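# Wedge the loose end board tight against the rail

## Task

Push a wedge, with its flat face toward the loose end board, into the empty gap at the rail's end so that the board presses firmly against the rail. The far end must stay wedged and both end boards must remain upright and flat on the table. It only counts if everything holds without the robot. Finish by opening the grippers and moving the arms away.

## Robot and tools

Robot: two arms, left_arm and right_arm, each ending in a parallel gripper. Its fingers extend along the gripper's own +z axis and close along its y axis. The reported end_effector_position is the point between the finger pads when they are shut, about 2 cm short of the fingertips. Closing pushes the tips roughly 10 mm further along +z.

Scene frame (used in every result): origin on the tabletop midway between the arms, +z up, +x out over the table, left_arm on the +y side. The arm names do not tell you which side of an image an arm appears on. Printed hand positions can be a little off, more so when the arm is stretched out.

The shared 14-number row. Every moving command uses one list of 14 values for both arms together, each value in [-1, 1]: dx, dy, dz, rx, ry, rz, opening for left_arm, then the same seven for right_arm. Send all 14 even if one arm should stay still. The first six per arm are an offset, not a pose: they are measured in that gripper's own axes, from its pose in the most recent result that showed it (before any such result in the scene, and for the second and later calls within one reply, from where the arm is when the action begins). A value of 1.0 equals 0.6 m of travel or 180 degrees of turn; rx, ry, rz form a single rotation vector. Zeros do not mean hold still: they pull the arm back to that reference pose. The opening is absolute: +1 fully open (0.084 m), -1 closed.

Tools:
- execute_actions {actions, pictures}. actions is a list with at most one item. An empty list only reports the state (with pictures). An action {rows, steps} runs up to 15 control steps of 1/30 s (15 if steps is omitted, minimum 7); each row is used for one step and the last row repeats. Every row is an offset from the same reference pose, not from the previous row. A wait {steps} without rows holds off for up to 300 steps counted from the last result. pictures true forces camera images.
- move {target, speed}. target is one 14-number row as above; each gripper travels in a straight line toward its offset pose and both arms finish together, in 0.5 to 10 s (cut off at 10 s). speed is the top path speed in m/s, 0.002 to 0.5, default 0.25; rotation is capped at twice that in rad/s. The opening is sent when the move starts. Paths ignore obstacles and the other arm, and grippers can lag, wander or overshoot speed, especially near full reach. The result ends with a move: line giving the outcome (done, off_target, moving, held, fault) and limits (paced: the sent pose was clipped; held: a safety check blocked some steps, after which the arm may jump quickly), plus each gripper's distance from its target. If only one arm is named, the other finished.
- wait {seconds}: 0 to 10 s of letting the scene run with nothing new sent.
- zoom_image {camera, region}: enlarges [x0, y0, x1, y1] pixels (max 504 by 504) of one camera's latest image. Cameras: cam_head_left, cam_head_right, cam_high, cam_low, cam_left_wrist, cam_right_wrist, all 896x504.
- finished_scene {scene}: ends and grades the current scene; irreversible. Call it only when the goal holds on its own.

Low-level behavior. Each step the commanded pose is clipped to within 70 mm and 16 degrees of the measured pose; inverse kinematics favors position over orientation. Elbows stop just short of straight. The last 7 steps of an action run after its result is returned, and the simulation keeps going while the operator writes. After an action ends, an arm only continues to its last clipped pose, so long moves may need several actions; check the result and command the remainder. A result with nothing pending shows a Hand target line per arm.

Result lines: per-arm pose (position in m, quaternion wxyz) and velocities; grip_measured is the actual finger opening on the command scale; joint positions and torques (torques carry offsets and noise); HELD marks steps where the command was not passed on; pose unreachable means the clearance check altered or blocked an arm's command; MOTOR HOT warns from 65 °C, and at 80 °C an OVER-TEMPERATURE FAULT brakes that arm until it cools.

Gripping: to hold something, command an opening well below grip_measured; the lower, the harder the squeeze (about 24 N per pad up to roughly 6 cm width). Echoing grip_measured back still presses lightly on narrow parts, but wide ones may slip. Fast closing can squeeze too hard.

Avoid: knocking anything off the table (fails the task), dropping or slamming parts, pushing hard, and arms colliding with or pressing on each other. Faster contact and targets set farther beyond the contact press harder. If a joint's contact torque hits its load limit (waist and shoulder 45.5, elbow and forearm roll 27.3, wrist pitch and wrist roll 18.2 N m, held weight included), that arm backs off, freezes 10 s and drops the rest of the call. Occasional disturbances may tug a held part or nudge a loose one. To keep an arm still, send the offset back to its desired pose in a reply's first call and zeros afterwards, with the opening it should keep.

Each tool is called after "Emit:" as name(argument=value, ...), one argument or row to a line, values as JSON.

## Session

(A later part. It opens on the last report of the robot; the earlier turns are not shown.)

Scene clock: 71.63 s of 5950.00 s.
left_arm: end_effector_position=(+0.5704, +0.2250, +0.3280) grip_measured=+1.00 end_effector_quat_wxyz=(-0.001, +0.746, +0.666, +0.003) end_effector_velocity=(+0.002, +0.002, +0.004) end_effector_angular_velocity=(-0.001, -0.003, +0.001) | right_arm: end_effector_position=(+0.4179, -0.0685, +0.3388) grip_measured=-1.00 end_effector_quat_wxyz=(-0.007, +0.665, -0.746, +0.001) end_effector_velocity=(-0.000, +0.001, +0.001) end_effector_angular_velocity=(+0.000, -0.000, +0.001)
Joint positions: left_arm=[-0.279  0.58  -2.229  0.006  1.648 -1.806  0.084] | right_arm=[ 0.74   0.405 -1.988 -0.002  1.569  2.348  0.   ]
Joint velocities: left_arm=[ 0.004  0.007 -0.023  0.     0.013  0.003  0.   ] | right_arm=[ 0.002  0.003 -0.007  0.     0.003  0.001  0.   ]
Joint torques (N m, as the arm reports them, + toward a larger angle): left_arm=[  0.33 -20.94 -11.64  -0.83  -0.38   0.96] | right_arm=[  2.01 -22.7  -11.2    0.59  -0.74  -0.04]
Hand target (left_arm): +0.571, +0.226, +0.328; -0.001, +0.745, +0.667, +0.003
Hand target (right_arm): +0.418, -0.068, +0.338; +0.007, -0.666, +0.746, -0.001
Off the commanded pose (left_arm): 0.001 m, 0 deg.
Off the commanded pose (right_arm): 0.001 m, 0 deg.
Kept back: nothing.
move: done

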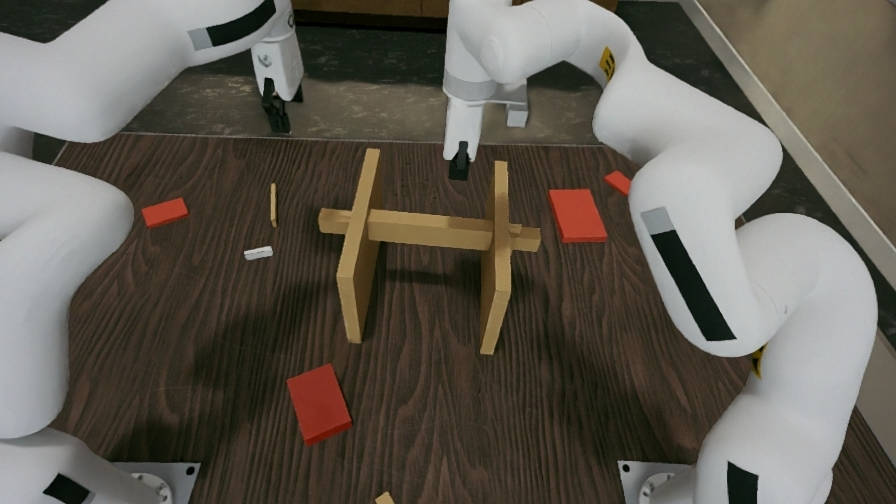

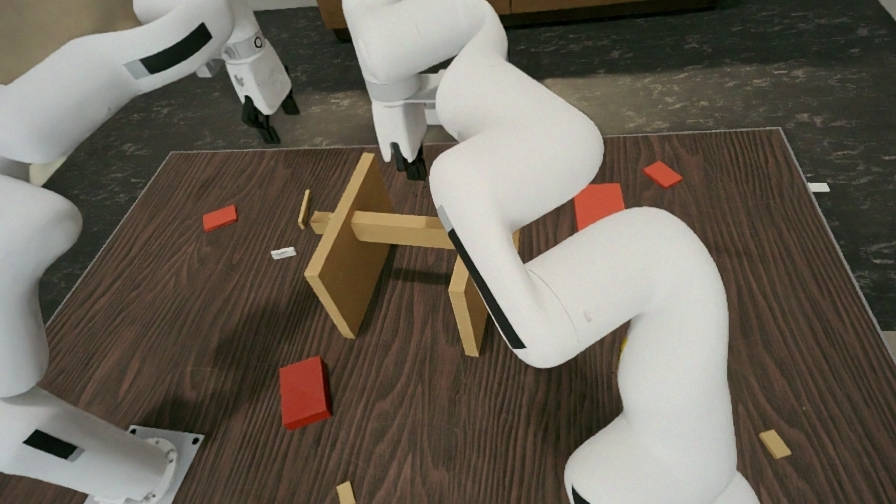

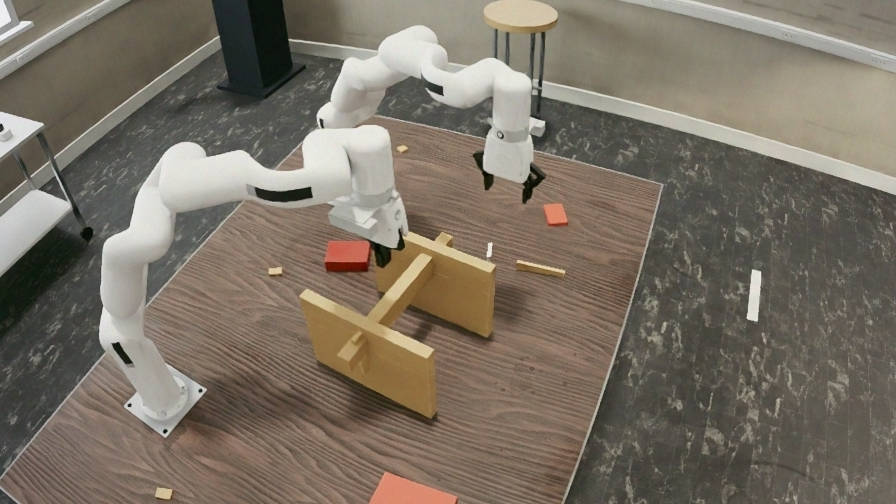

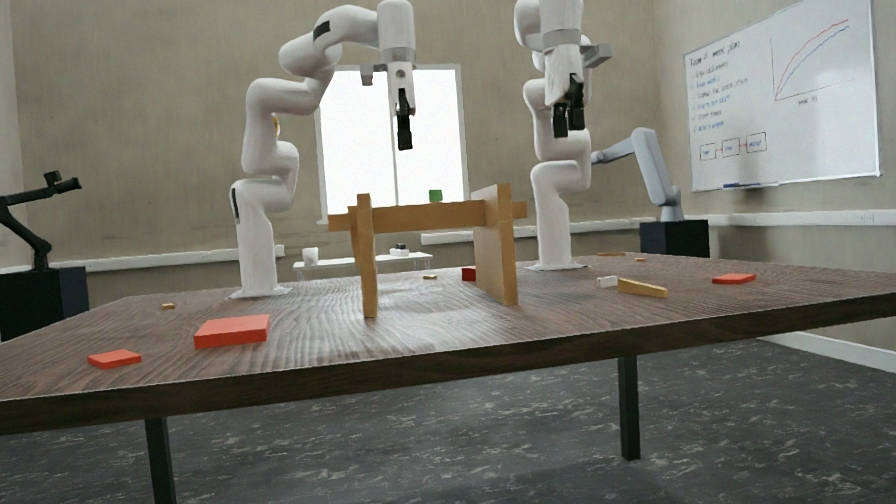

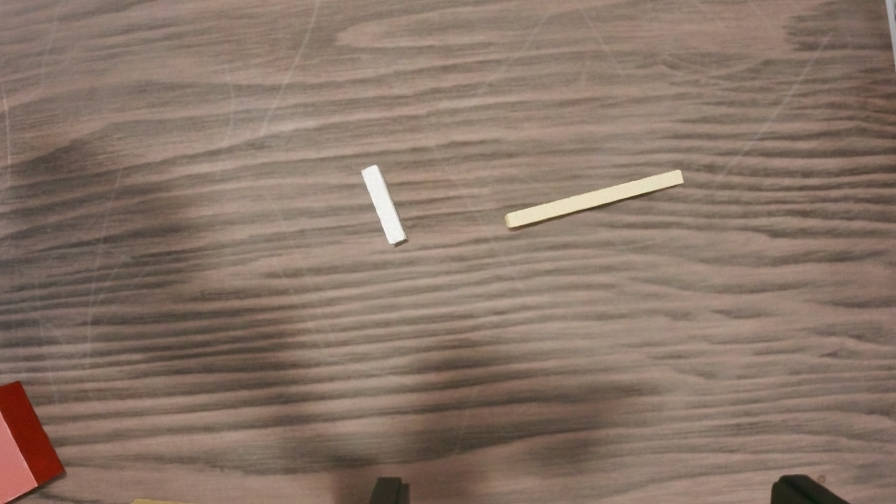

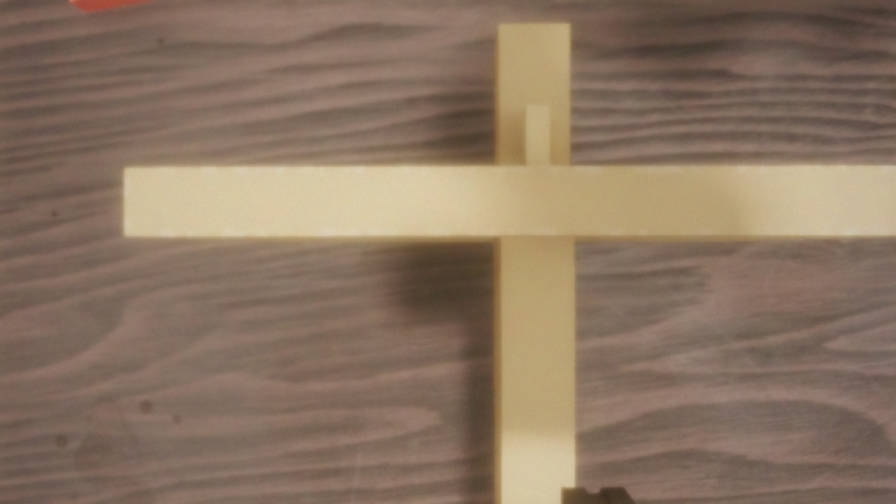

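Emit:
zoom_image(
  camera="cam_right_wrist",
  region=[475,210,595,270],
)

Emit:
move(
  target=[0,0,0,0,0,0,1, 0.4,0.3,0,0,0,0,-1],
  speed=0.35,
)

Region (475, 210, 595, 270) of cam_right_wrist's 896x504 image, scaled by 4.200, with more detail than that image has.

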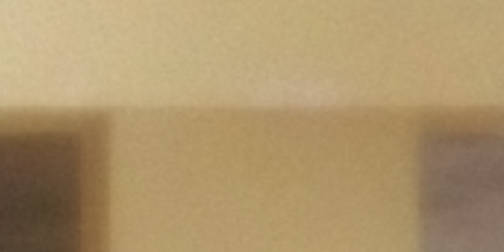

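Scene clock: 73.27 s of 5950.00 s.
left_arm: end_effector_position=(+0.5704, +0.2250, +0.3280) grip_measured=+1.00 end_effector_quat_wxyz=(-0.001, +0.746, +0.666, +0.003) end_effector_velocity=(+0.001, -0.000, +0.001) end_effector_angular_velocity=(-0.001, -0.003, +0.000) | right_arm: end_effector_position=(+0.2111, -0.2854, +0.3338) grip_measured=-1.00 end_effector_quat_wxyz=(-0.006, +0.666, -0.746, +0.001) end_effector_velocity=(-0.000, -0.001, +0.002) end_effector_angular_velocity=(+0.003, -0.006, -0.000)
Joint positions: left_arm=[-0.279  0.58  -2.229  0.006  1.648 -1.806  0.084] | right_arm=[ 0.586 -0.674 -0.851  0.     1.512  2.193  0.   ]
Joint velocities: left_arm=[-0.    -0.    -0.001 -0.    -0.002 -0.    -0.   ] | right_arm=[-0.002 -0.008  0.001 -0.    -0.    -0.001  0.   ]
Joint torques (N m, as the arm reports them, + toward a larger angle): left_arm=[ -0.28 -21.39 -11.4   -0.91  -0.63   1.04] | right_arm=[  2.1   -5.95 -11.33   0.87  -0.82  -0.07]
Hand target (left_arm): +0.570, +0.225, +0.328; -0.001, +0.746, +0.666, +0.003
Hand target (right_arm): +0.211, -0.286, +0.334; +0.007, -0.665, +0.746, -0.001
Off the commanded pose (left_arm): 0.000 m, 0 deg.
Off the commanded pose (right_arm): 0.001 m, 0 deg.
Kept back: nothing.
move: done

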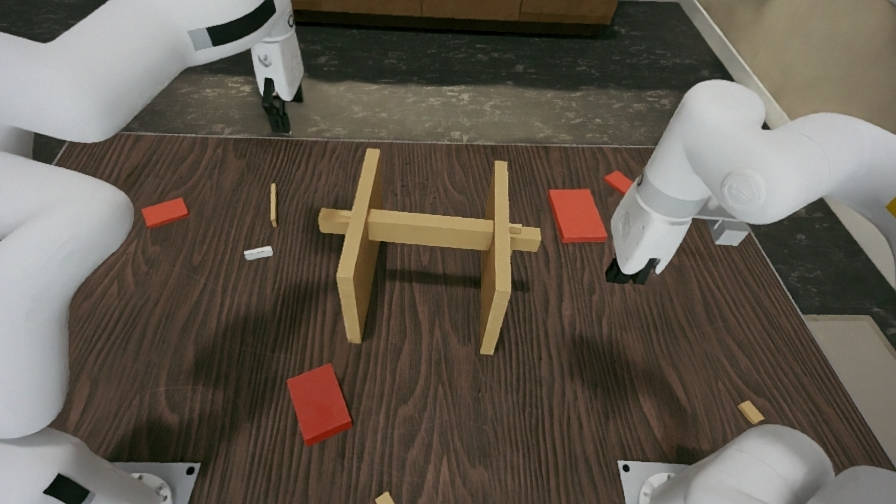

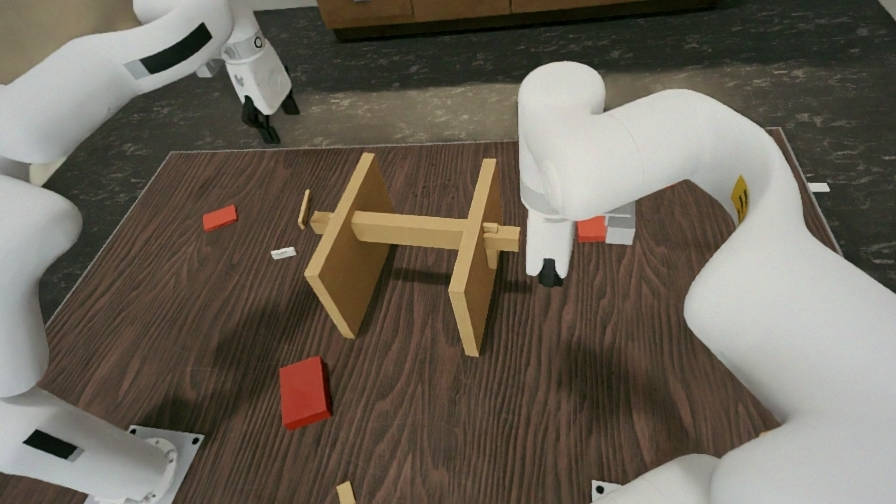

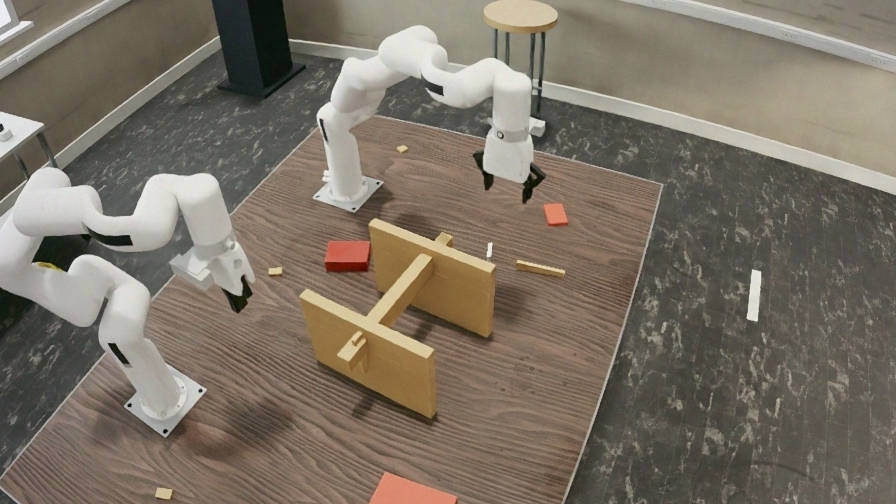

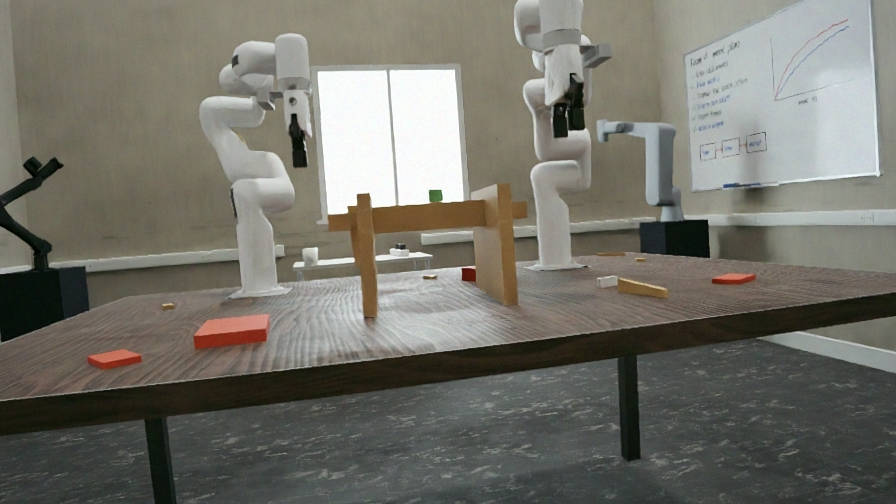

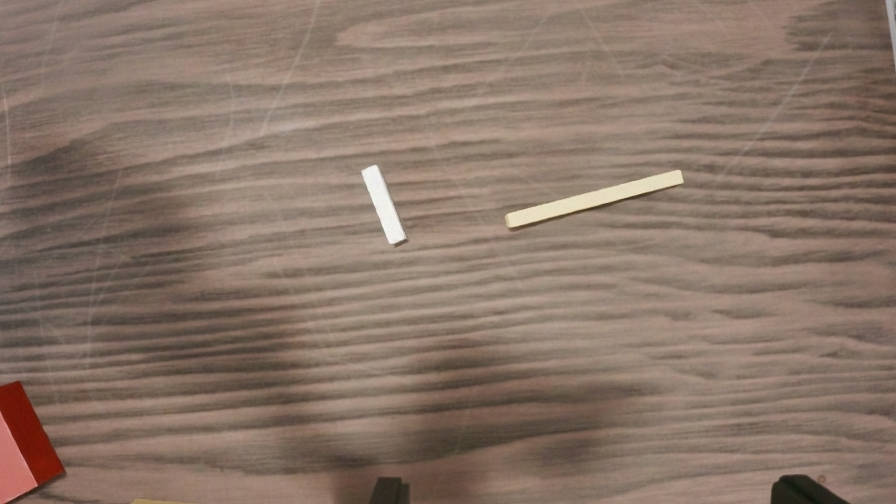

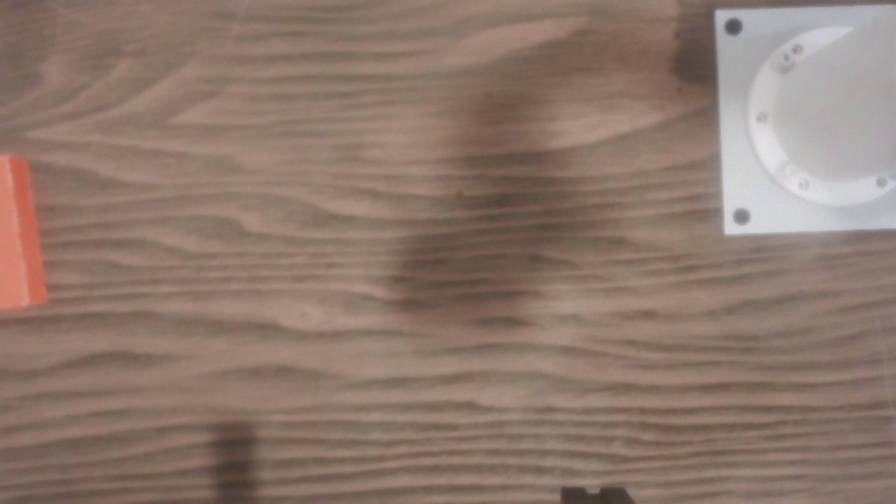

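Emit:
zoom_image(
  camera="cam_head_left",
  region=[465,205,525,265],
)

Emit:
zoom_image(
  camera="cam_head_right",
  region=[440,205,520,275],
)

Region (465, 205, 525, 265) of cam_head_left's 896x504 image, scaled by 8.400, with more detail than that image has.

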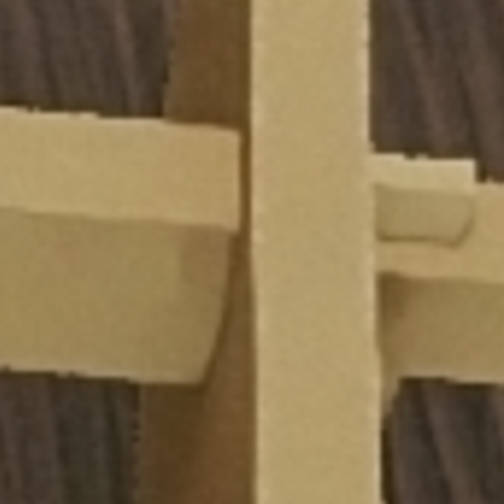

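Region (440, 205, 520, 275) of cam_head_right's 896x504 image, scaled by 6.300, with more detail than that image has; it fills the top 441 rows of this view, and the rest is white.

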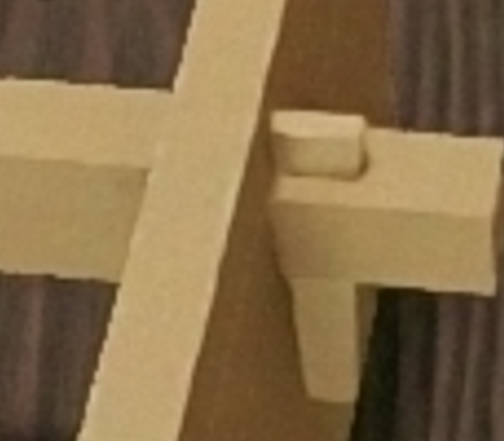

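Emit:
finished_scene(
  scene=1,
)

The scene is finished: the task was done.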